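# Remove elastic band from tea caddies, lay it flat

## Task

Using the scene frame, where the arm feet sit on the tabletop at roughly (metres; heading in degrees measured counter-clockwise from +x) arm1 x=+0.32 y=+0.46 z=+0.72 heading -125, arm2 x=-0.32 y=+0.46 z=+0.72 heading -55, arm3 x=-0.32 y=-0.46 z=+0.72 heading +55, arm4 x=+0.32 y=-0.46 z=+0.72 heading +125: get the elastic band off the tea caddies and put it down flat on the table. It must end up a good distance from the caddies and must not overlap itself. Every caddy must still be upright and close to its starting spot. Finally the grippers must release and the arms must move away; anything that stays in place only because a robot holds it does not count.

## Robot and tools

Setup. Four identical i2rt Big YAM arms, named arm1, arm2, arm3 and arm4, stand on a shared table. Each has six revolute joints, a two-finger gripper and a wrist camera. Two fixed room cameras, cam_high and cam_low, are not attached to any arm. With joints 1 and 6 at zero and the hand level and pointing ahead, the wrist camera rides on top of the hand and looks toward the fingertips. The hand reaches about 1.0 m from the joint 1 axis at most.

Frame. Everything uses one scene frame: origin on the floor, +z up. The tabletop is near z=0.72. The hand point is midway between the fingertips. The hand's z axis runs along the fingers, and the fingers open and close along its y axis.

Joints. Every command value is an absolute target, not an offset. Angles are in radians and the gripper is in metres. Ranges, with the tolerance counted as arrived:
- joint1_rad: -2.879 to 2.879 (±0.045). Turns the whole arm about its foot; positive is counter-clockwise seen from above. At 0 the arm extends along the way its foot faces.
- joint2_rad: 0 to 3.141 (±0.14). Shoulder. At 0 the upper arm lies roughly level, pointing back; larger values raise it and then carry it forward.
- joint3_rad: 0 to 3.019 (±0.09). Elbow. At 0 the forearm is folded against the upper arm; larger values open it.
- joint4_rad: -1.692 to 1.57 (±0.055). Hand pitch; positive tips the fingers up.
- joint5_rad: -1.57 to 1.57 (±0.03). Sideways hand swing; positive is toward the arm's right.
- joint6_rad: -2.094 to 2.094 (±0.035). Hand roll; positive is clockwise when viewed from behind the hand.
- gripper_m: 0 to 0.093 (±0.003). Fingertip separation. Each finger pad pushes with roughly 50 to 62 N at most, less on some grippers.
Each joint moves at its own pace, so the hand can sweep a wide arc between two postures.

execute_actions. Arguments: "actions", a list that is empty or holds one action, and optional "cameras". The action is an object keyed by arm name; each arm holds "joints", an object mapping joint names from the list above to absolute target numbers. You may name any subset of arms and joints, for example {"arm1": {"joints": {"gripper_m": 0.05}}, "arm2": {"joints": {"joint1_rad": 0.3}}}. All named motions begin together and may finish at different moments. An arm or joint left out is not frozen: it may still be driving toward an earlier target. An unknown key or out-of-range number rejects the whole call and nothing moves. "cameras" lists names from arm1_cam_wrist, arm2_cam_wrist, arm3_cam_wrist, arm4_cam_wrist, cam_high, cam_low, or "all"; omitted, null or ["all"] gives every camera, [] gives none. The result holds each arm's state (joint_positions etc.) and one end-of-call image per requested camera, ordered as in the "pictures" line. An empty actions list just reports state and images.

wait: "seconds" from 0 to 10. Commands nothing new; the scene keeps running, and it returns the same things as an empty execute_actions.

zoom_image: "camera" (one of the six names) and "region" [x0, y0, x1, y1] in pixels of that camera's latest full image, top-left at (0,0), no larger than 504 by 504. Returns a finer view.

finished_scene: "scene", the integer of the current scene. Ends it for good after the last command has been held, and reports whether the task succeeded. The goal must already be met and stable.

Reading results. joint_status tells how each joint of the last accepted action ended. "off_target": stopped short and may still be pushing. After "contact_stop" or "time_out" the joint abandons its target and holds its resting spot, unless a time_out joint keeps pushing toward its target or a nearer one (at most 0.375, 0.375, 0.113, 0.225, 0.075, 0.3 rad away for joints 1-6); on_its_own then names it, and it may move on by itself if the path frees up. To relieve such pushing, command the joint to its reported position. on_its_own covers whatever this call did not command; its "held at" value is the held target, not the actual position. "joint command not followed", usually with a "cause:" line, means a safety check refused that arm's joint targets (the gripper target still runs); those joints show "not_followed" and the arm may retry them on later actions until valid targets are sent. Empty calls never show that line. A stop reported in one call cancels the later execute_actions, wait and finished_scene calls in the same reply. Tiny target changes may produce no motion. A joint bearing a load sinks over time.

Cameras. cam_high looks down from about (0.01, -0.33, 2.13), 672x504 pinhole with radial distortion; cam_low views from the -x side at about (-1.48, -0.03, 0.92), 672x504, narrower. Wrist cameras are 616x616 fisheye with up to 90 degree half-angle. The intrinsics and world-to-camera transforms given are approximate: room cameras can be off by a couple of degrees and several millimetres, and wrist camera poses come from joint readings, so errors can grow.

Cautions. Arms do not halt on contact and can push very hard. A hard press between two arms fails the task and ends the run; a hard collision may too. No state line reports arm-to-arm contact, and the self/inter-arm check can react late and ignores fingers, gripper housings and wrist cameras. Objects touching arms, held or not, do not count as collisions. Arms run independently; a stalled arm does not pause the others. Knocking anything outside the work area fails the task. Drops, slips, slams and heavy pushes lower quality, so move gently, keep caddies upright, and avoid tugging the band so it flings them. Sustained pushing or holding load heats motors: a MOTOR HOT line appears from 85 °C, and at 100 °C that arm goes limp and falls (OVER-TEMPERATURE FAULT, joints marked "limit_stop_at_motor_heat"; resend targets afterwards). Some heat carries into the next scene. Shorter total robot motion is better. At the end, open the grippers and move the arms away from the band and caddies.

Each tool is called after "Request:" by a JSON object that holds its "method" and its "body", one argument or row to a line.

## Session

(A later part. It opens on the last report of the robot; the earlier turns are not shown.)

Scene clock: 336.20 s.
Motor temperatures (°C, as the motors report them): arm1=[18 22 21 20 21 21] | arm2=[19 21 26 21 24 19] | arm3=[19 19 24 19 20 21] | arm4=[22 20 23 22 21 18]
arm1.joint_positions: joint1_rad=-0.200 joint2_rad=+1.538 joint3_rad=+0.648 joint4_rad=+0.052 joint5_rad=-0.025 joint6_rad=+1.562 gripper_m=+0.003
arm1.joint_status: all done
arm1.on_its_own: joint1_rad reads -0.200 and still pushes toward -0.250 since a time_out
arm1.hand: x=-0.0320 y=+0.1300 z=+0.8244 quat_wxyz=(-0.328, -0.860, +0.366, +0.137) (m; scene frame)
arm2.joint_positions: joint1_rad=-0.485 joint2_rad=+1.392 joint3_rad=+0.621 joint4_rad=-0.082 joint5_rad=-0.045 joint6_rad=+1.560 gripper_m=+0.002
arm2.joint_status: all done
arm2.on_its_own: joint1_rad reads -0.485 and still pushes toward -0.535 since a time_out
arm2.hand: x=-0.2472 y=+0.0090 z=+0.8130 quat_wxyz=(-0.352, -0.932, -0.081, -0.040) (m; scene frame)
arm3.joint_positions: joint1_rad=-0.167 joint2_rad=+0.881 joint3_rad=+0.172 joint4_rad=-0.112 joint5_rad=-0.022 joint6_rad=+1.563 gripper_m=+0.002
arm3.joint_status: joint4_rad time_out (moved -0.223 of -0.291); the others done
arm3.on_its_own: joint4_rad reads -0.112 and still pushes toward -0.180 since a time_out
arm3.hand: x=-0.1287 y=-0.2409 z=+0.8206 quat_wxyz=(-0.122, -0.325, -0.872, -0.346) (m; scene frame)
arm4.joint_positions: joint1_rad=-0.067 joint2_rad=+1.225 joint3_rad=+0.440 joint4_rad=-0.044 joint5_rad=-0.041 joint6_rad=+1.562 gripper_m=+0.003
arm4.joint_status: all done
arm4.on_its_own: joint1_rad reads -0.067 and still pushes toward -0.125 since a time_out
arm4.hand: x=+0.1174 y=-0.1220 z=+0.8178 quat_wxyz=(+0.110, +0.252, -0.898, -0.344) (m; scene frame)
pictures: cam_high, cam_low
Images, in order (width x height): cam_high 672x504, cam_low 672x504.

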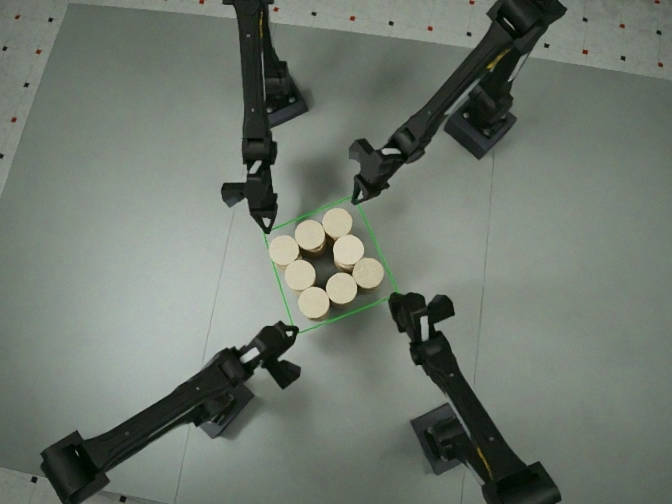

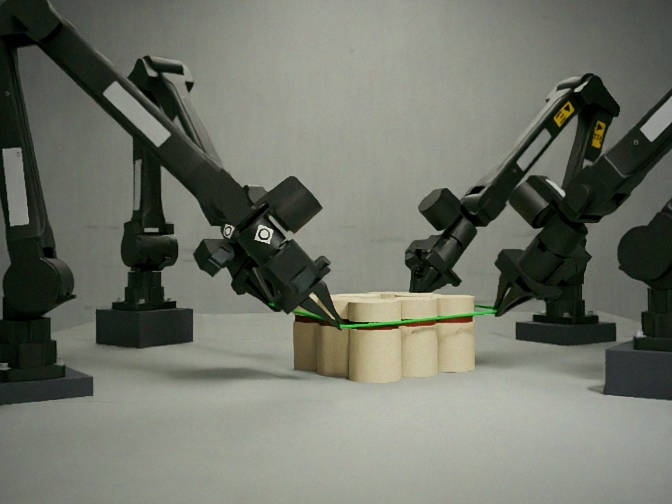

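Request:
{"method": "execute_actions", "body": {
  "actions": [
    {"arm1":{"joints":{"joint2_rad":1.47,"joint3_rad":0.635,"joint4_rad":-0.1}},"arm2":{"joints":{"joint2_rad":1.31,"joint3_rad":0.675,"joint4_rad":-0.24}},"arm3":{"joints":{"joint2_rad":0.77,"joint3_rad":0.19,"joint4_rad":-0.34}},"arm4":{"joints":{"joint2_rad":1.15,"joint3_rad":0.475,"joint4_rad":-0.22}}}
  ],
  "cameras": []
}}

Request:
{"method": "execute_actions", "body": {
  "actions": [
    {"arm1":{"joints":{"joint2_rad":1.39,"joint3_rad":0.68,"joint4_rad":-0.19}},"arm2":{"joints":{"joint2_rad":1.22,"joint3_rad":0.735,"joint4_rad":-0.36}},"arm3":{"joints":{"joint2_rad":0.67,"joint3_rad":0.275,"joint4_rad":-0.48}},"arm4":{"joints":{"joint2_rad":1.06,"joint3_rad":0.54,"joint4_rad":-0.34}}}
  ],
  "cameras": ["cam_high","cam_low"]
}}

Scene clock: 345.87 s.
Motor temperatures (°C, as the motors report them): arm1=[18 22 21 20 21 21] | arm2=[19 21 27 21 25 19] | arm3=[19 19 25 19 21 21] | arm4=[22 20 23 22 22 18]
arm1.joint_positions: joint1_rad=-0.200 joint2_rad=+1.456 joint3_rad=+0.669 joint4_rad=-0.051 joint5_rad=-0.025 joint6_rad=+1.562 gripper_m=+0.003
arm1.joint_status: all done
arm1.on_its_own: joint1_rad reads -0.200 and still pushes toward -0.250 since a time_out
arm1.hand: x=-0.0304 y=+0.1311 z=+0.8540 quat_wxyz=(-0.328, -0.860, +0.366, +0.137) (m; scene frame)
arm2.joint_positions: joint1_rad=-0.484 joint2_rad=+1.304 joint3_rad=+0.661 joint4_rad=-0.207 joint5_rad=-0.046 joint6_rad=+1.560 gripper_m=+0.002
arm2.joint_status: all done
arm2.on_its_own: joint1_rad reads -0.484 and still pushes toward -0.535 since a time_out
arm2.hand: x=-0.2469 y=+0.0109 z=+0.8489 quat_wxyz=(-0.353, -0.931, -0.082, -0.040) (m; scene frame)
arm3.joint_positions: joint1_rad=-0.167 joint2_rad=+0.764 joint3_rad=+0.218 joint4_rad=-0.269 joint5_rad=-0.023 joint6_rad=+1.563 gripper_m=+0.002
arm3.joint_status: joint4_rad time_out (moved -0.157 of -0.228); the others done
arm3.on_its_own: joint4_rad reads -0.269 and still pushes toward -0.340 since a time_out
arm3.hand: x=-0.1289 y=-0.2411 z=+0.8477 quat_wxyz=(-0.123, -0.324, -0.871, -0.349) (m; scene frame)
arm4.joint_positions: joint1_rad=-0.067 joint2_rad=+1.144 joint3_rad=+0.486 joint4_rad=-0.170 joint5_rad=-0.042 joint6_rad=+1.562 gripper_m=+0.003
arm4.joint_status: all done
arm4.on_its_own: joint1_rad reads -0.067 and still pushes toward -0.125 since a time_out
arm4.hand: x=+0.1165 y=-0.1206 z=+0.8480 quat_wxyz=(+0.110, +0.252, -0.897, -0.345) (m; scene frame)
pictures: none
No camera images: the call's "cameras" was empty. Leave "cameras" out to get every camera's image.

not run: a stop came earlier in this reply.

Request:
{"method": "execute_actions", "body": {
  "actions": [
    {"arm1":{"joints":{"joint2_rad":1.36,"joint3_rad":0.72,"joint4_rad":-0.19}},"arm2":{"joints":{"joint2_rad":1.21,"joint3_rad":0.75,"joint4_rad":-0.35}},"arm3":{"joints":{"joint2_rad":0.67,"joint3_rad":0.33,"joint4_rad":-0.45}},"arm4":{"joints":{"joint2_rad":1.05,"joint3_rad":0.58,"joint4_rad":-0.33}}}
  ],
  "cameras": ["cam_low"]
}}

Request:
{"method": "execute_actions", "body": {
  "actions": [
    {"arm1":{"joints":{"joint1_rad":0.05,"joint2_rad":1.17,"joint3_rad":0.66,"joint4_rad":-0.32}},"arm2":{"joints":{"joint1_rad":-0.15,"joint2_rad":1.24,"joint3_rad":0.85,"joint4_rad":-0.44}},"arm3":{"joints":{"joint1_rad":-0.19,"joint2_rad":1.0,"joint3_rad":0.6,"joint4_rad":-0.42}},"arm4":{"joints":{"joint1_rad":-0.18,"joint2_rad":0.96,"joint3_rad":0.6,"joint4_rad":-0.46}}}
  ],
  "cameras": ["cam_high","cam_low"]
}}

Scene clock: 393.73 s.
Motor temperatures (°C, as the motors report them): arm1=[18 22 21 20 22 21] | arm2=[19 21 29 21 28 19] | arm3=[19 19 26 19 22 21] | arm4=[22 20 24 22 24 18]
arm1.joint_positions: joint1_rad=-0.200 joint2_rad=+1.346 joint3_rad=+0.740 joint4_rad=-0.155 joint5_rad=-0.025 joint6_rad=+1.562 gripper_m=+0.003
arm1.joint_status: all done
arm1.on_its_own: joint1_rad reads -0.200 and still pushes toward -0.250 since a time_out
arm1.hand: x=-0.0418 y=+0.1201 z=+0.9201 quat_wxyz=(-0.360, -0.847, +0.360, +0.151) (m; scene frame)
arm2.joint_positions: joint1_rad=-0.484 joint2_rad=+1.200 joint3_rad=+0.733 joint4_rad=-0.321 joint5_rad=-0.045 joint6_rad=+1.560 gripper_m=+0.002
arm2.joint_status: all done
arm2.on_its_own: joint1_rad reads -0.484 and still pushes toward -0.535 since a time_out
arm2.hand: x=-0.2456 y=+0.0044 z=+0.9109 quat_wxyz=(-0.381, -0.920, -0.081, -0.042) (m; scene frame)
arm3.joint_positions: joint1_rad=-0.167 joint2_rad=+0.670 joint3_rad=+0.341 joint4_rad=-0.402 joint5_rad=-0.023 joint6_rad=+1.563 gripper_m=+0.002
arm3.joint_status: all done
arm3.hand: x=-0.1148 y=-0.2254 z=+0.9145 quat_wxyz=(-0.137, -0.318, -0.856, -0.384) (m; scene frame)
arm4.joint_positions: joint1_rad=-0.069 joint2_rad=+1.046 joint3_rad=+0.580 joint4_rad=-0.292 joint5_rad=-0.038 joint6_rad=+1.562 gripper_m=+0.003
arm4.joint_status: all done
arm4.on_its_own: joint1_rad reads -0.069 and still pushes toward -0.125 since a time_out
arm4.hand: x=+0.1101 y=-0.1066 z=+0.9106 quat_wxyz=(+0.116, +0.248, -0.885, -0.377) (m; scene frame)
pictures: cam_low
Images, in order (width x height): cam_low 672x504.

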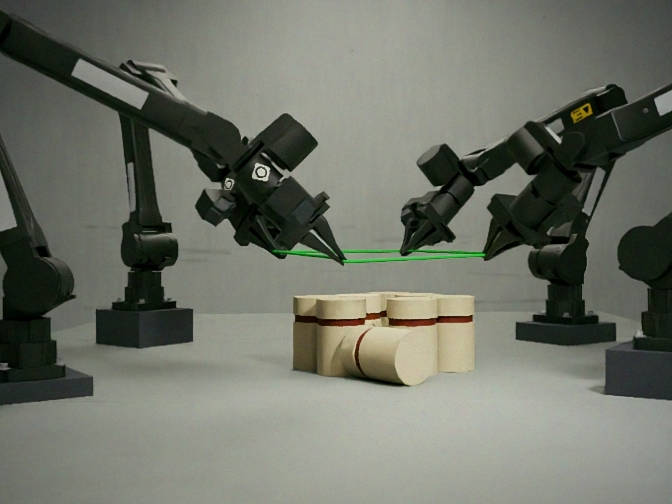

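Scene clock: 394.80 s.
Motor temperatures (°C, as the motors report them): arm1=[18 22 21 20 22 21] | arm2=[19 21 29 21 28 19] | arm3=[19 19 26 19 22 21] | arm4=[22 20 25 22 24 18]
arm1.joint_positions: joint1_rad=+0.052 joint2_rad=+1.161 joint3_rad=+0.665 joint4_rad=-0.308 joint5_rad=-0.006 joint6_rad=+1.562 gripper_m=+0.003
arm1.joint_status: all done
arm1.hand: x=+0.0817 y=+0.0887 z=+0.9386 quat_wxyz=(-0.355, -0.893, +0.257, +0.106) (m; scene frame)
arm2.joint_positions: joint1_rad=-0.147 joint2_rad=+1.236 joint3_rad=+0.813 joint4_rad=-0.422 joint5_rad=-0.005 joint6_rad=+1.560 gripper_m=+0.002
arm2.joint_status: all done
arm2.hand: x=-0.0994 y=+0.0415 z=+0.9177 quat_wxyz=(-0.347, -0.906, -0.230, -0.080) (m; scene frame)
arm3.joint_positions: joint1_rad=-0.176 joint2_rad=+0.993 joint3_rad=+0.580 joint4_rad=-0.401 joint5_rad=-0.003 joint6_rad=+1.563 gripper_m=+0.002
arm3.joint_status: all done
arm3.hand: x=-0.0573 y=-0.1711 z=+0.9357 quat_wxyz=(-0.133, -0.331, -0.868, -0.345) (m; scene frame)
arm4.joint_positions: joint1_rad=-0.158 joint2_rad=+0.958 joint3_rad=+0.580 joint4_rad=-0.441 joint5_rad=-0.015 joint6_rad=+1.562 gripper_m=+0.003
arm4.joint_status: all done
arm4.hand: x=+0.1574 y=-0.1133 z=+0.9177 quat_wxyz=(+0.083, +0.207, -0.908, -0.356) (m; scene frame)
pictures: cam_high, cam_low
Images, in order (width x height): cam_high 672x504, cam_low 672x504.

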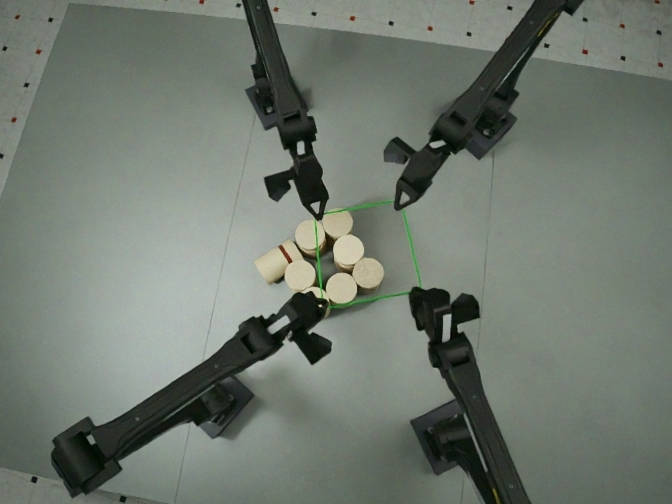

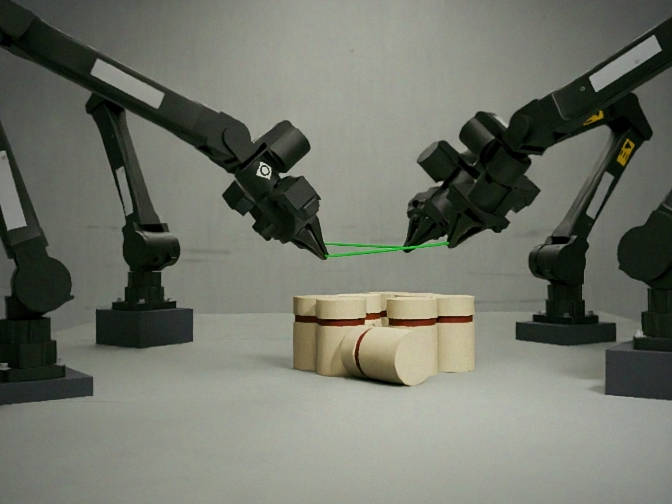

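Request:
{"method": "execute_actions", "body": {
  "actions": [
    {"arm1":{"joints":{"joint1_rad":0.36,"joint2_rad":1.0,"joint3_rad":0.57,"joint4_rad":-0.435}},"arm2":{"joints":{"joint1_rad":0.125,"joint2_rad":1.3,"joint3_rad":0.97,"joint4_rad":-0.5}},"arm3":{"joints":{"joint1_rad":-0.2,"joint2_rad":1.32,"joint3_rad":0.86,"joint4_rad":-0.375}},"arm4":{"joints":{"joint1_rad":-0.31,"joint2_rad":0.9,"joint3_rad":0.62,"joint4_rad":-0.575}}}
  ],
  "cameras": []
}}

Request:
{"method": "execute_actions", "body": {
  "actions": [
    {"arm1":{"joints":{"joint1_rad":0.66,"joint2_rad":1.05,"joint3_rad":0.51,"joint4_rad":-0.3}},"arm2":{"joints":{"joint1_rad":0.27,"joint2_rad":1.56,"joint3_rad":1.19,"joint4_rad":-0.45}},"arm3":{"joints":{"joint1_rad":-0.335,"joint2_rad":1.6,"joint3_rad":1.12,"joint4_rad":-0.34}},"arm4":{"joints":{"joint1_rad":-0.61,"joint2_rad":0.97,"joint3_rad":0.565,"joint4_rad":-0.43}}}
  ],
  "cameras": []
}}

Request:
{"method": "execute_actions", "body": {
  "actions": [
    {"arm1":{"joints":{"joint1_rad":0.95,"joint2_rad":1.185,"joint3_rad":0.465,"joint4_rad":-0.142}},"arm2":{"joints":{"joint1_rad":0.38,"joint2_rad":1.829,"joint3_rad":1.4,"joint4_rad":-0.392}},"arm3":{"joints":{"joint1_rad":-0.44,"joint2_rad":1.895,"joint3_rad":1.36,"joint4_rad":-0.297}},"arm4":{"joints":{"joint1_rad":-0.9,"joint2_rad":1.112,"joint3_rad":0.528,"joint4_rad":-0.27}}}
  ],
  "cameras": ["cam_high","cam_low"]
}}

Scene clock: 416.13 s.
Motor temperatures (°C, as the motors report them): arm1=[18 22 23 20 21 21] | arm2=[19 21 32 21 24 19] | arm3=[19 19 30 19 21 21] | arm4=[22 20 27 22 22 18]
arm1.joint_positions: joint1_rad=+0.359 joint2_rad=+0.994 joint3_rad=+0.577 joint4_rad=-0.422 joint5_rad=-0.002 joint6_rad=+1.563 gripper_m=+0.003
arm1.joint_status: all done
arm1.hand: x=+0.2179 y=+0.0865 z=+0.9395 quat_wxyz=(-0.350, -0.928, +0.120, +0.049) (m; scene frame)
arm2.joint_positions: joint1_rad=+0.135 joint2_rad=+1.301 joint3_rad=+0.917 joint4_rad=-0.488 joint5_rad=-0.004 joint6_rad=+1.560 gripper_m=+0.002
arm2.joint_status: all done
arm2.hand: x=+0.0261 y=+0.1006 z=+0.9281 quat_wxyz=(-0.318, -0.870, -0.357, -0.122) (m; scene frame)
arm3.joint_positions: joint1_rad=-0.194 joint2_rad=+1.308 joint3_rad=+0.828 joint4_rad=-0.380 joint5_rad=+0.002 joint6_rad=+1.563 gripper_m=+0.002
arm3.joint_status: all done
arm3.hand: x=+0.0156 y=-0.1054 z=+0.9346 quat_wxyz=(-0.130, -0.343, -0.872, -0.323) (m; scene frame)
arm4.joint_positions: joint1_rad=-0.304 joint2_rad=+0.901 joint3_rad=+0.584 joint4_rad=-0.559 joint5_rad=-0.002 joint6_rad=+1.562 gripper_m=+0.003
arm4.joint_status: all done
arm4.hand: x=+0.2179 y=-0.1139 z=+0.9210 quat_wxyz=(+0.047, +0.139, -0.930, -0.336) (m; scene frame)
pictures: none
No camera images: the call's "cameras" was empty. Leave "cameras" out to get every camera's image.

Scene clock: 417.23 s.
Motor temperatures (°C, as the motors report them): arm1=[18 22 23 20 21 21] | arm2=[19 21 32 21 24 19] | arm3=[19 19 31 19 21 21] | arm4=[22 20 27 22 22 18]
arm1.joint_positions: joint1_rad=+0.660 joint2_rad=+1.046 joint3_rad=+0.507 joint4_rad=-0.312 joint5_rad=+0.000 joint6_rad=+1.563 gripper_m=+0.003
arm1.joint_status: all done
arm1.hand: x=+0.3325 y=+0.0785 z=+0.9032 quat_wxyz=(-0.347, -0.938, -0.019, -0.005) (m; scene frame)
arm2.joint_positions: joint1_rad=+0.278 joint2_rad=+1.566 joint3_rad=+1.137 joint4_rad=-0.460 joint5_rad=+0.000 joint6_rad=+1.560 gripper_m=+0.002
arm2.joint_status: all done
arm2.hand: x=+0.1454 y=+0.0961 z=+0.9050 quat_wxyz=(-0.302, -0.845, -0.419, -0.140) (m; scene frame)
arm3.joint_positions: joint1_rad=-0.340 joint2_rad=+1.583 joint3_rad=+1.082 joint4_rad=-0.351 joint5_rad=+0.000 joint6_rad=+1.563 gripper_m=+0.002
arm3.joint_status: all done
arm3.hand: x=+0.1440 y=-0.0938 z=+0.9226 quat_wxyz=(-0.154, -0.405, -0.844, -0.316) (m; scene frame)
arm4.joint_positions: joint1_rad=-0.611 joint2_rad=+0.973 joint3_rad=+0.564 joint4_rad=-0.450 joint5_rad=-0.001 joint6_rad=+1.562 gripper_m=+0.003
arm4.joint_status: all done
arm4.hand: x=+0.3276 y=-0.0839 z=+0.9031 quat_wxyz=(-0.006, -0.005, -0.938, -0.347) (m; scene frame)
pictures: none
No camera images: the call's "cameras" was empty. Leave "cameras" out to get every camera's image.

Scene clock: 418.40 s.
Motor temperatures (°C, as the motors report them): arm1=[18 22 23 20 21 21] | arm2=[19 21 32 21 24 19] | arm3=[19 19 31 19 21 21] | arm4=[22 20 27 22 22 18]
arm1.joint_positions: joint1_rad=+0.950 joint2_rad=+1.184 joint3_rad=+0.466 joint4_rad=-0.150 joint5_rad=+0.000 joint6_rad=+1.563 gripper_m=+0.003
arm1.joint_status: all done
arm1.hand: x=+0.4433 y=+0.0908 z=+0.8604 quat_wxyz=(-0.335, -0.928, -0.155, -0.055) (m; scene frame)
arm2.joint_positions: joint1_rad=+0.386 joint2_rad=+1.842 joint3_rad=+1.352 joint4_rad=-0.401 joint5_rad=+0.000 joint6_rad=+1.560 gripper_m=+0.002
arm2.joint_status: all done
arm2.hand: x=+0.2580 y=+0.1005 z=+0.8503 quat_wxyz=(-0.293, -0.822, -0.464, -0.155) (m; scene frame)
arm3.joint_positions: joint1_rad=-0.447 joint2_rad=+1.884 joint3_rad=+1.326 joint4_rad=-0.306 joint5_rad=+0.000 joint6_rad=+1.563 gripper_m=+0.002
arm3.joint_status: all done
arm3.hand: x=+0.2615 y=-0.0944 z=+0.8633 quat_wxyz=(-0.168, -0.450, -0.823, -0.302) (m; scene frame)
arm4.joint_positions: joint1_rad=-0.901 joint2_rad=+1.120 joint3_rad=+0.528 joint4_rad=-0.285 joint5_rad=-0.001 joint6_rad=+1.562 gripper_m=+0.003
arm4.joint_status: all done
arm4.hand: x=+0.4398 y=-0.0865 z=+0.8588 quat_wxyz=(-0.055, -0.141, -0.930, -0.335) (m; scene frame)
pictures: cam_high, cam_low
Images, in order (width x height): cam_high 672x504, cam_low 672x504.

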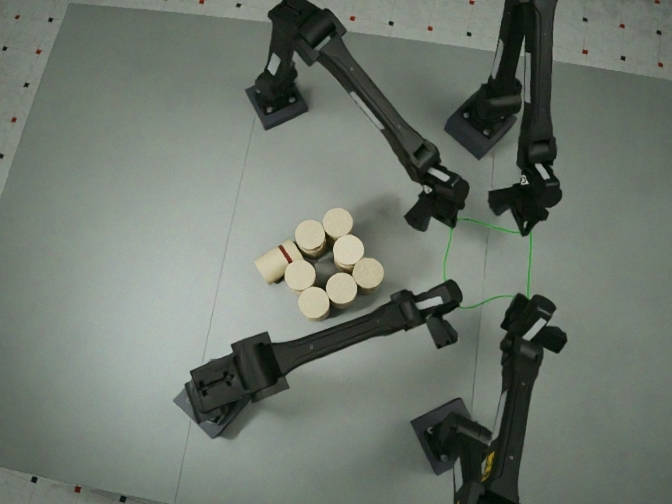

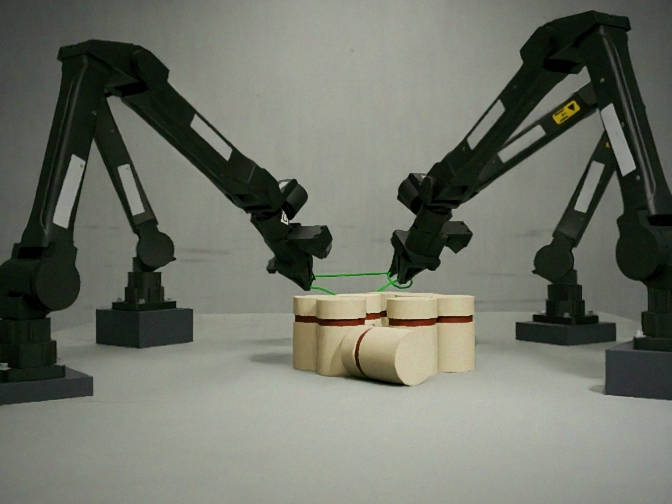

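Request:
{"method": "execute_actions", "body": {
  "actions": [
    {"arm1":{"joints":{"joint2_rad":1.63,"joint3_rad":0.37,"joint4_rad":0.4}},"arm2":{"joints":{"joint2_rad":1.985,"joint3_rad":1.272,"joint4_rad":-0.13}},"arm3":{"joints":{"joint2_rad":2.085,"joint3_rad":1.272,"joint4_rad":-0.048}},"arm4":{"joints":{"joint2_rad":1.48,"joint3_rad":0.393,"joint4_rad":0.24}}}
  ]
}}

Scene clock: 429.17 s.
Motor temperatures (°C, as the motors report them): arm1=[18 22 23 20 21 21] | arm2=[19 22 33 21 24 19] | arm3=[19 21 31 20 20 21] | arm4=[22 20 26 22 21 18]
arm1.joint_positions: joint1_rad=+0.950 joint2_rad=+1.618 joint3_rad=+0.375 joint4_rad=+0.389 joint5_rad=+0.003 joint6_rad=+1.566 gripper_m=+0.003
arm1.joint_status: all done
arm1.hand: x=+0.4439 y=+0.0883 z=+0.7508 quat_wxyz=(-0.342, -0.926, -0.153, -0.055) (m; scene frame)
arm2.joint_positions: joint1_rad=+0.386 joint2_rad=+2.001 joint3_rad=+1.268 joint4_rad=-0.146 joint5_rad=+0.000 joint6_rad=+1.560 gripper_m=+0.002
arm2.joint_status: all done
arm2.hand: x=+0.2587 y=+0.0989 z=+0.7454 quat_wxyz=(-0.297, -0.820, -0.463, -0.158) (m; scene frame)
arm3.joint_positions: joint1_rad=-0.447 joint2_rad=+2.084 joint3_rad=+1.260 joint4_rad=-0.063 joint5_rad=+0.000 joint6_rad=+1.563 gripper_m=+0.002
arm3.joint_status: all done
arm3.hand: x=+0.2572 y=-0.0970 z=+0.7394 quat_wxyz=(-0.163, -0.452, -0.826, -0.293) (m; scene frame)
arm4.joint_positions: joint1_rad=-0.901 joint2_rad=+1.477 joint3_rad=+0.399 joint4_rad=+0.221 joint5_rad=-0.003 joint6_rad=+1.562 gripper_m=+0.003
arm4.joint_status: all done
arm4.hand: x=+0.4409 y=-0.0829 z=+0.7516 quat_wxyz=(-0.056, -0.140, -0.927, -0.345) (m; scene frame)
pictures: arm1_cam_wrist, arm2_cam_wrist, arm3_cam_wrist, arm4_cam_wrist, cam_high, cam_low
camera_calibration (this result's frames):
arm1_cam_wrist: T_world_to_cam=[[-0.240656, 0.710555, -0.661208, 0.5417], [0.636825, 0.629692, 0.444906, -0.670527], [0.732488, -0.314005, -0.604038, 0.277717], [0, 0, 0, 1]] pos_world=[0.353947, 0.124523, 0.824249]
arm2_cam_wrist: T_world_to_cam=[[-0.665774, 0.387265, -0.637786, 0.608499], [0.107103, 0.895514, 0.431954, -0.431631], [0.738427, 0.219275, -0.637687, 0.391477], [0, 0, 0, 1]] pos_world=[0.162275, 0.0650399, 0.824176]
arm3_cam_wrist: T_world_to_cam=[[-0.654288, -0.414163, -0.632753, 0.600281], [-0.746146, 0.48982, 0.450934, -0.0890828], [0.123175, 0.767167, -0.62951, 0.632077], [0, 0, 0, 1]] pos_world=[0.248432, -0.19266, 0.817898]
arm4_cam_wrist: T_world_to_cam=[[-0.220953, -0.727627, -0.649415, 0.524115], [-0.891721, -0.118953, 0.436673, 0.0604703], [-0.394984, 0.675581, -0.622557, 0.824377], [0, 0, 0, 1]] pos_world=[0.495344, -0.168381, 0.827184]
Images, in order (width x height): arm1_cam_wrist 616x616, arm2_cam_wrist 616x616, arm3_cam_wrist 616x616, arm4_cam_wrist 616x616, cam_high 672x504, cam_low 672x504.

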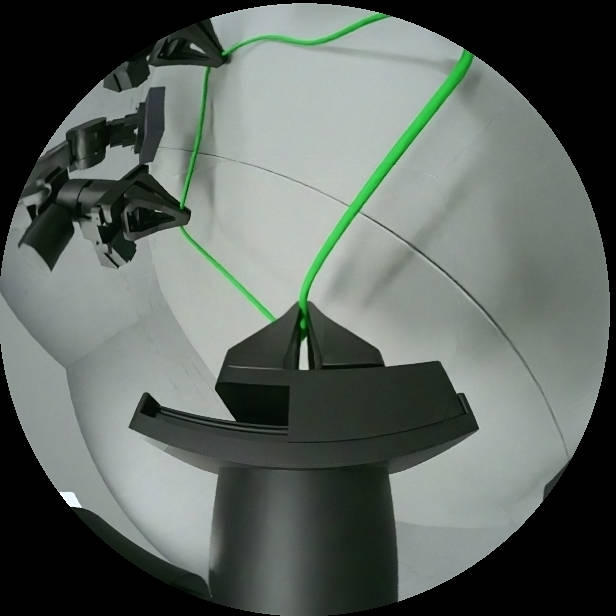

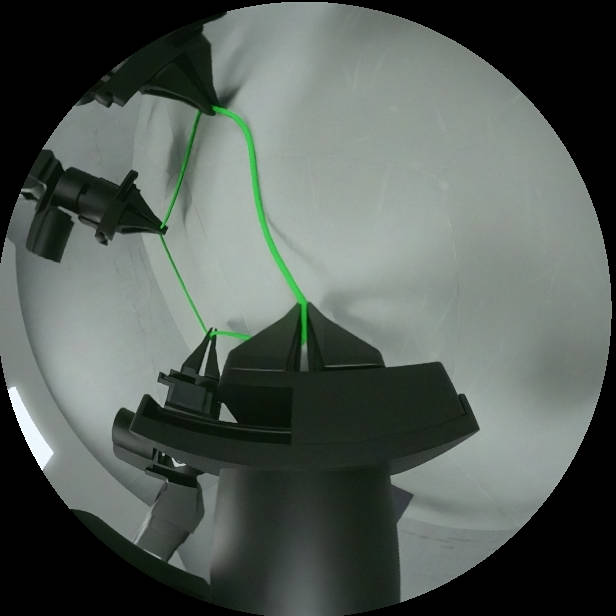

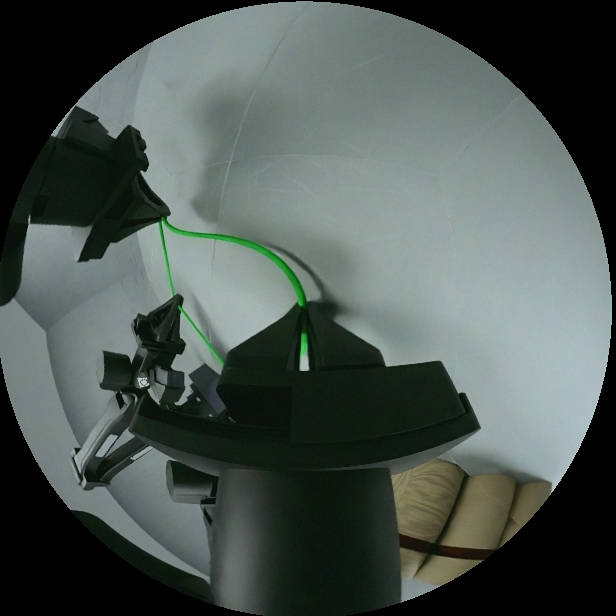

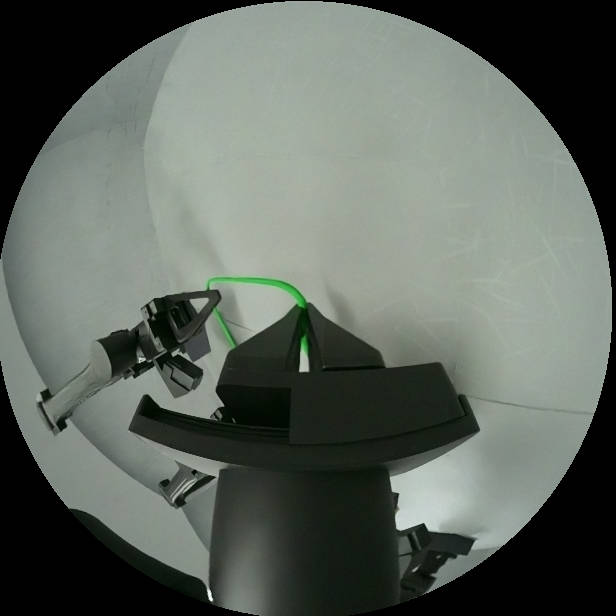

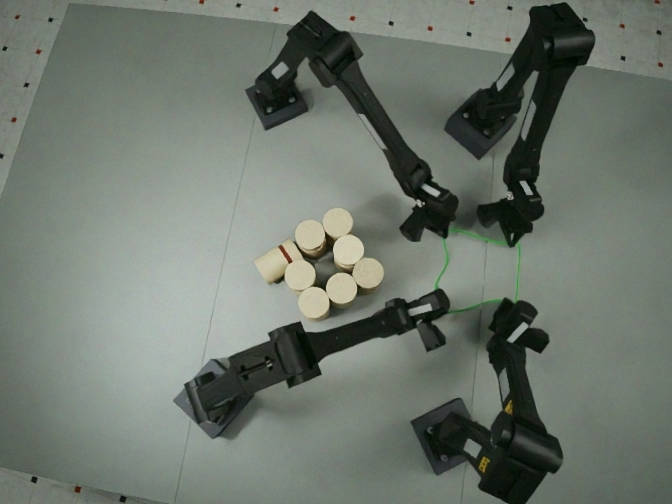

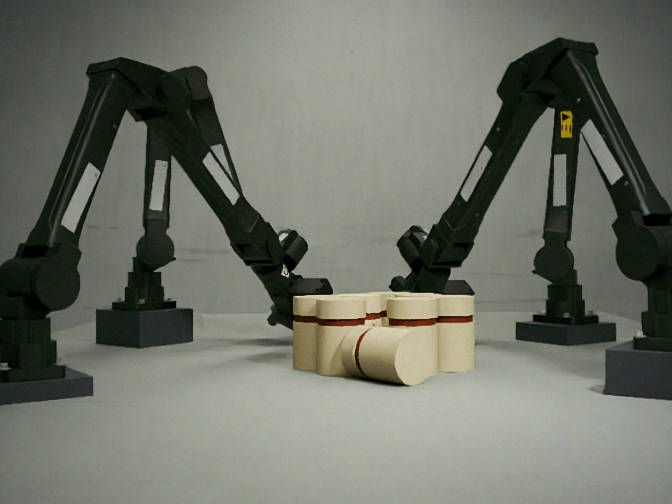

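Request:
{"method": "execute_actions", "body": {
  "actions": [
    {"arm1":{"joints":{"gripper_m":0.026}},"arm2":{"joints":{"gripper_m":0.026}},"arm3":{"joints":{"gripper_m":0.024}},"arm4":{"joints":{"gripper_m":0.026}}}
  ],
  "cameras": []
}}

Request:
{"method": "execute_actions", "body": {
  "actions": [
    {"arm1":{"joints":{"joint2_rad":1.333,"joint3_rad":0.296,"joint4_rad":0.164}},"arm2":{"joints":{"joint2_rad":1.84,"joint3_rad":1.18,"joint4_rad":-0.19}},"arm3":{"joints":{"joint2_rad":1.92,"joint3_rad":1.17,"joint4_rad":-0.095}},"arm4":{"joints":{"joint2_rad":1.204,"joint3_rad":0.343,"joint4_rad":-0.012}}}
  ],
  "cameras": ["cam_high","arm2_cam_wrist","arm4_cam_wrist"]
}}

Scene clock: 440.97 s.
Motor temperatures (°C, as the motors report them): arm1=[18 22 22 20 21 21] | arm2=[19 23 31 21 23 19] | arm3=[19 22 30 20 20 21] | arm4=[22 20 25 22 21 18]
arm1.joint_positions: joint1_rad=+0.950 joint2_rad=+1.618 joint3_rad=+0.375 joint4_rad=+0.389 joint5_rad=+0.003 joint6_rad=+1.566 gripper_m=+0.026
arm1.joint_status: all done
arm1.hand: x=+0.4439 y=+0.0883 z=+0.7508 quat_wxyz=(-0.342, -0.926, -0.153, -0.055) (m; scene frame)
arm2.joint_positions: joint1_rad=+0.386 joint2_rad=+2.001 joint3_rad=+1.268 joint4_rad=-0.146 joint5_rad=+0.000 joint6_rad=+1.560 gripper_m=+0.026
arm2.joint_status: all done
arm2.hand: x=+0.2587 y=+0.0989 z=+0.7454 quat_wxyz=(-0.297, -0.820, -0.463, -0.158) (m; scene frame)
arm3.joint_positions: joint1_rad=-0.447 joint2_rad=+2.082 joint3_rad=+1.261 joint4_rad=-0.054 joint5_rad=+0.000 joint6_rad=+1.563 gripper_m=+0.024
arm3.joint_status: all done
arm3.hand: x=+0.2590 y=-0.0958 z=+0.7418 quat_wxyz=(-0.165, -0.451, -0.825, -0.298) (m; scene frame)
arm4.joint_positions: joint1_rad=-0.901 joint2_rad=+1.477 joint3_rad=+0.396 joint4_rad=+0.221 joint5_rad=-0.003 joint6_rad=+1.562 gripper_m=+0.026
arm4.joint_status: all done
arm4.hand: x=+0.4404 y=-0.0847 z=+0.7504 quat_wxyz=(-0.055, -0.140, -0.927, -0.343) (m; scene frame)
pictures: none
No camera images: the call's "cameras" was empty. Leave "cameras" out to get every camera's image.

Scene clock: 442.17 s.
Motor temperatures (°C, as the motors report them): arm1=[18 22 22 20 21 21] | arm2=[19 23 31 21 23 19] | arm3=[19 22 30 20 20 21] | arm4=[22 20 25 22 21 18]
arm1.joint_positions: joint1_rad=+0.950 joint2_rad=+1.330 joint3_rad=+0.289 joint4_rad=+0.173 joint5_rad=+0.003 joint6_rad=+1.566 gripper_m=+0.026
arm1.joint_status: all done
arm1.hand: x=+0.4302 y=+0.1286 z=+0.7896 quat_wxyz=(-0.335, -0.928, -0.153, -0.054) (m; scene frame)
arm2.joint_positions: joint1_rad=+0.386 joint2_rad=+1.833 joint3_rad=+1.183 joint4_rad=-0.185 joint5_rad=+0.000 joint6_rad=+1.560 gripper_m=+0.026
arm2.joint_status: all done
arm2.hand: x=+0.2359 y=+0.1138 z=+0.8093 quat_wxyz=(-0.316, -0.813, -0.459, -0.168) (m; scene frame)
arm3.joint_positions: joint1_rad=-0.447 joint2_rad=+1.915 joint3_rad=+1.161 joint4_rad=-0.088 joint5_rad=+0.000 joint6_rad=+1.563 gripper_m=+0.024
arm3.joint_status: all done
arm3.hand: x=+0.2350 y=-0.1110 z=+0.8022 quat_wxyz=(-0.173, -0.449, -0.820, -0.312) (m; scene frame)
arm4.joint_positions: joint1_rad=-0.901 joint2_rad=+1.200 joint3_rad=+0.338 joint4_rad=-0.001 joint5_rad=-0.003 joint6_rad=+1.562 gripper_m=+0.026
arm4.joint_status: all done
arm4.hand: x=+0.4288 y=-0.1206 z=+0.7912 quat_wxyz=(-0.055, -0.140, -0.928, -0.342) (m; scene frame)
pictures: arm2_cam_wrist, arm4_cam_wrist, cam_high
camera_calibration (this result's frames):
arm2_cam_wrist: T_world_to_cam=[[-0.641129, 0.371542, -0.671499, 0.651648], [0.0906968, 0.905544, 0.414445, -0.453193], [0.762055, 0.204809, -0.614268, 0.422853], [0, 0, 0, 1]] pos_world=[0.136656, 0.0816673, 0.885149]
arm4_cam_wrist: T_world_to_cam=[[-0.222256, -0.73162, -0.644465, 0.515921], [-0.891157, -0.115711, 0.438692, 0.0264384], [-0.395527, 0.671821, -0.626271, 0.872473], [0, 0, 0, 1]] pos_world=[0.483314, -0.205628, 0.867299]
Images, in order (width x height): arm2_cam_wrist 616x616, arm4_cam_wrist 616x616, cam_high 672x504.

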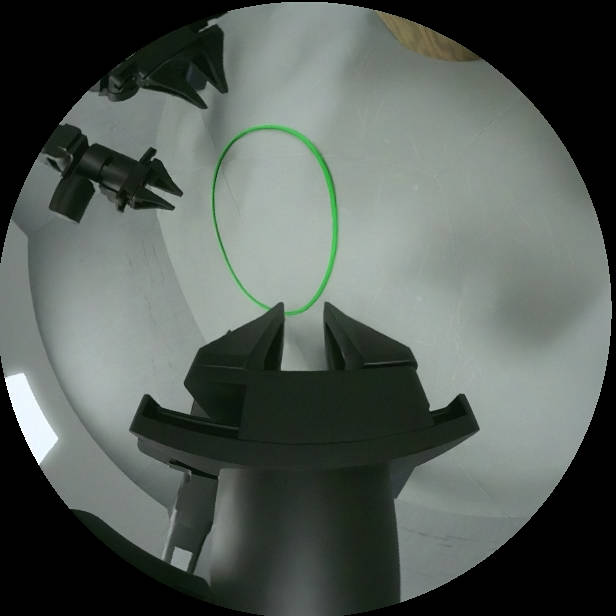

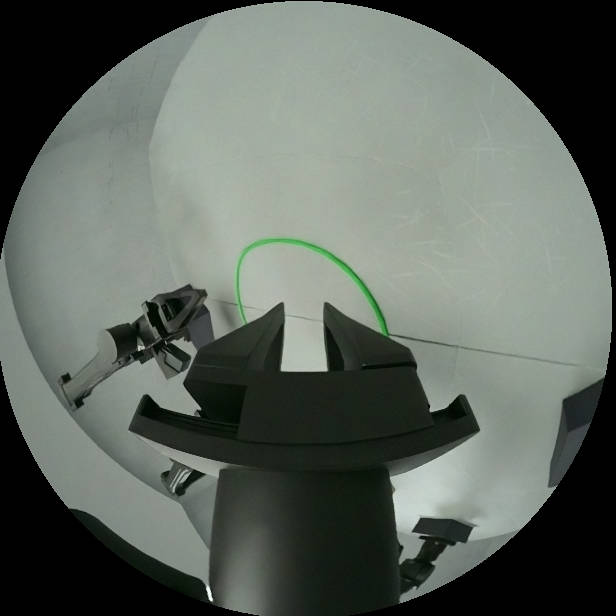

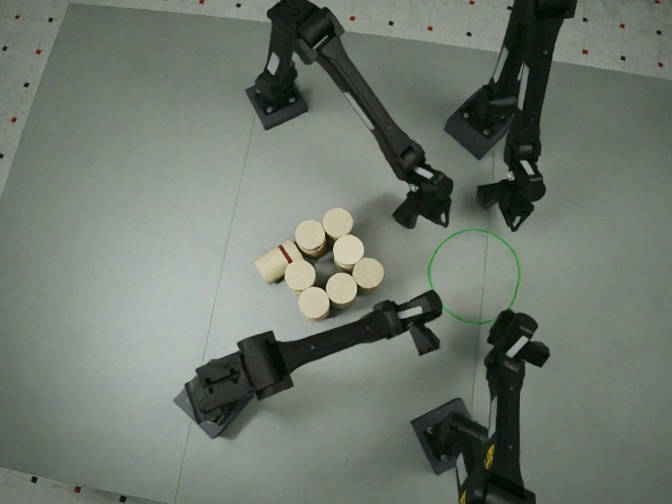

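Band laid. Now the fallen caddy.

Request:
{"method": "zoom_image", "body": {
  "camera": "cam_high",
  "region": [230, 190, 390, 340]
}}

Region (230, 190, 390, 340) of cam_high's 672x504 image, scaled by 3.150, with more detail than that image has; it fills the top 472 rows of this view, and the rest is white.

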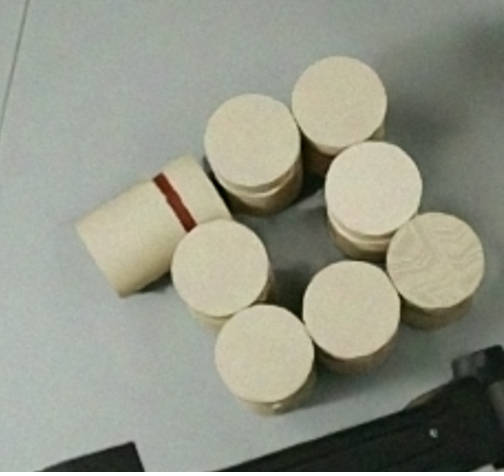

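Request:
{"method": "execute_actions", "body": {
  "actions": [
    {"arm1":{"joints":{"joint2_rad":0.5,"joint3_rad":0.4}},"arm2":{"joints":{"joint2_rad":0.5,"joint3_rad":0.6}},"arm3":{"joints":{"joint2_rad":1.2,"joint3_rad":0.95,"joint6_rad":0.61,"gripper_m":0.093}},"arm4":{"joints":{"joint2_rad":0.5,"joint3_rad":0.4}}}
  ],
  "cameras": []
}}

Request:
{"method": "execute_actions", "body": {
  "actions": [
    {"arm3":{"joints":{"joint1_rad":0.332,"joint4_rad":-0.95}}}
  ],
  "cameras": []
}}

Request:
{"method": "execute_actions", "body": {
  "actions": [
    {"arm3":{"joints":{"joint2_rad":1.465,"joint3_rad":0.94}}}
  ],
  "cameras": ["cam_high","arm3_cam_wrist","cam_low"]
}}

Scene clock: 519.80 s.
Motor temperatures (°C, as the motors report them): arm1=[18 21 23 20 21 21] | arm2=[19 23 29 21 22 19] | arm3=[19 23 30 20 20 21] | arm4=[22 20 26 22 20 18]
arm1.joint_positions: joint1_rad=+0.950 joint2_rad=+0.501 joint3_rad=+0.378 joint4_rad=+0.165 joint5_rad=+0.003 joint6_rad=+1.566 gripper_m=+0.026
arm1.joint_status: all done
arm1.hand: x=+0.4297 y=+0.1271 z=+1.1281 quat_wxyz=(-0.709, -0.687, -0.112, -0.114) (m; scene frame)
arm2.joint_positions: joint1_rad=+0.386 joint2_rad=+0.496 joint3_rad=+0.612 joint4_rad=-0.186 joint5_rad=+0.000 joint6_rad=+1.560 gripper_m=+0.026
arm2.joint_status: all done
arm2.hand: x=-0.0233 y=+0.2790 z=+1.1430 quat_wxyz=(-0.598, -0.637, -0.362, -0.324) (m; scene frame)
arm3.joint_positions: joint1_rad=-0.447 joint2_rad=+1.179 joint3_rad=+0.935 joint4_rad=-0.093 joint5_rad=+0.000 joint6_rad=+0.620 gripper_m=+0.093
arm3.joint_status: all done
arm3.hand: x=+0.1397 y=-0.1714 z=+1.1158 quat_wxyz=(-0.480, -0.024, -0.815, -0.323) (m; scene frame)
arm4.joint_positions: joint1_rad=-0.901 joint2_rad=+0.499 joint3_rad=+0.355 joint4_rad=-0.005 joint5_rad=-0.003 joint6_rad=+1.562 gripper_m=+0.026
arm4.joint_status: all done
arm4.hand: x=+0.4240 y=-0.1328 z=+1.0402 quat_wxyz=(-0.104, -0.112, -0.750, -0.644) (m; scene frame)
pictures: none
No camera images: the call's "cameras" was empty. Leave "cameras" out to get every camera's image.

Scene clock: 521.27 s.
Motor temperatures (°C, as the motors report them): arm1=[18 21 23 20 21 21] | arm2=[19 23 29 21 22 19] | arm3=[19 23 30 19 20 21] | arm4=[22 20 27 22 20 18]
arm1.joint_positions: joint1_rad=+0.950 joint2_rad=+0.501 joint3_rad=+0.378 joint4_rad=+0.165 joint5_rad=+0.003 joint6_rad=+1.566 gripper_m=+0.026
arm1.joint_status: not commanded
arm1.hand: x=+0.4297 y=+0.1271 z=+1.1281 quat_wxyz=(-0.709, -0.687, -0.112, -0.114) (m; scene frame)
arm2.joint_positions: joint1_rad=+0.386 joint2_rad=+0.496 joint3_rad=+0.612 joint4_rad=-0.186 joint5_rad=+0.000 joint6_rad=+1.560 gripper_m=+0.026
arm2.joint_status: not commanded
arm2.hand: x=-0.0233 y=+0.2790 z=+1.1430 quat_wxyz=(-0.598, -0.637, -0.362, -0.324) (m; scene frame)
arm3.joint_positions: joint1_rad=+0.326 joint2_rad=+1.181 joint3_rad=+0.935 joint4_rad=-0.937 joint5_rad=-0.001 joint6_rad=+0.618 gripper_m=+0.093
arm3.joint_status: all done
arm3.hand: x=-0.2253 y=-0.0673 z=+0.9695 quat_wxyz=(-0.107, +0.344, -0.919, -0.161) (m; scene frame)
arm4.joint_positions: joint1_rad=-0.901 joint2_rad=+0.499 joint3_rad=+0.355 joint4_rad=-0.005 joint5_rad=-0.003 joint6_rad=+1.562 gripper_m=+0.026
arm4.joint_status: not commanded
arm4.hand: x=+0.4240 y=-0.1328 z=+1.0402 quat_wxyz=(-0.104, -0.112, -0.750, -0.644) (m; scene frame)
pictures: none
No camera images: the call's "cameras" was empty. Leave "cameras" out to get every camera's image.

Scene clock: 522.43 s.
Motor temperatures (°C, as the motors report them): arm1=[18 21 23 20 21 21] | arm2=[19 23 29 21 22 19] | arm3=[19 23 30 19 20 21] | arm4=[22 20 27 22 20 18]
arm1.joint_positions: joint1_rad=+0.950 joint2_rad=+0.501 joint3_rad=+0.378 joint4_rad=+0.165 joint5_rad=+0.003 joint6_rad=+1.566 gripper_m=+0.026
arm1.joint_status: not commanded
arm1.hand: x=+0.4297 y=+0.1271 z=+1.1281 quat_wxyz=(-0.709, -0.687, -0.112, -0.114) (m; scene frame)
arm2.joint_positions: joint1_rad=+0.386 joint2_rad=+0.496 joint3_rad=+0.612 joint4_rad=-0.186 joint5_rad=+0.000 joint6_rad=+1.560 gripper_m=+0.026
arm2.joint_status: not commanded
arm2.hand: x=-0.0233 y=+0.2790 z=+1.1430 quat_wxyz=(-0.598, -0.637, -0.362, -0.324) (m; scene frame)
arm3.joint_positions: joint1_rad=+0.326 joint2_rad=+1.466 joint3_rad=+0.935 joint4_rad=-0.940 joint5_rad=-0.001 joint6_rad=+0.618 gripper_m=+0.093
arm3.joint_status: all done
arm3.hand: x=-0.2255 y=-0.0677 z=+0.8595 quat_wxyz=(-0.028, +0.350, -0.935, -0.042) (m; scene frame)
arm4.joint_positions: joint1_rad=-0.901 joint2_rad=+0.499 joint3_rad=+0.355 joint4_rad=-0.005 joint5_rad=-0.003 joint6_rad=+1.562 gripper_m=+0.026
arm4.joint_status: not commanded
arm4.hand: x=+0.4240 y=-0.1328 z=+1.0402 quat_wxyz=(-0.104, -0.112, -0.750, -0.644) (m; scene frame)
pictures: arm3_cam_wrist, cam_high, cam_low
camera_calibration (this result's frames):
arm3_cam_wrist: T_world_to_cam=[[0.653975, -0.754043, -0.0611213, 0.153278], [-0.626978, -0.585434, 0.51397, -0.617772], [-0.423338, -0.297802, -0.855628, 0.743702], [0, 0, 0, 1]] pos_world=[-0.172733, -0.0246109, 0.963217]
Images, in order (width x height): arm3_cam_wrist 616x616, cam_high 672x504, cam_low 672x504.

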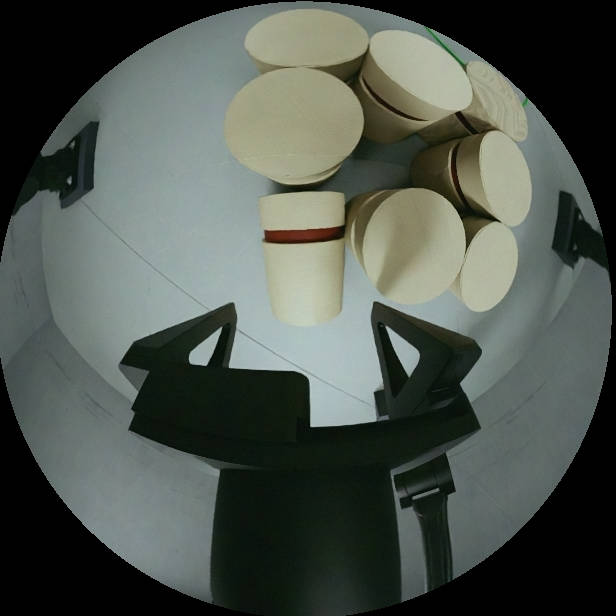

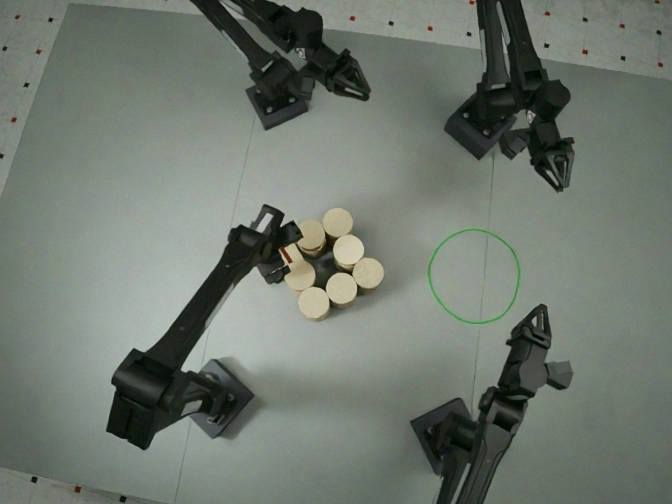

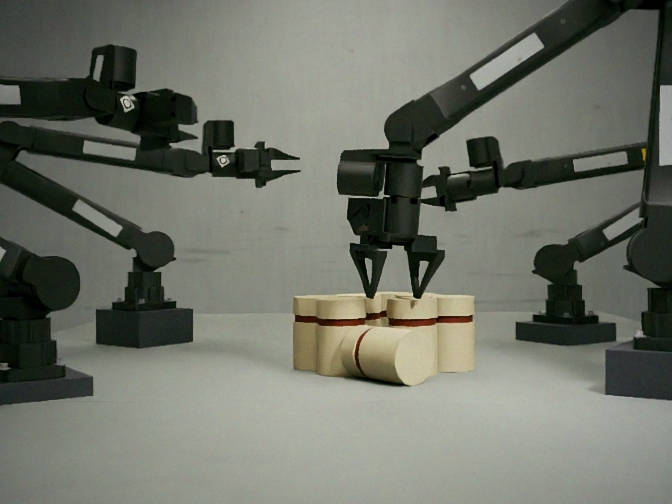

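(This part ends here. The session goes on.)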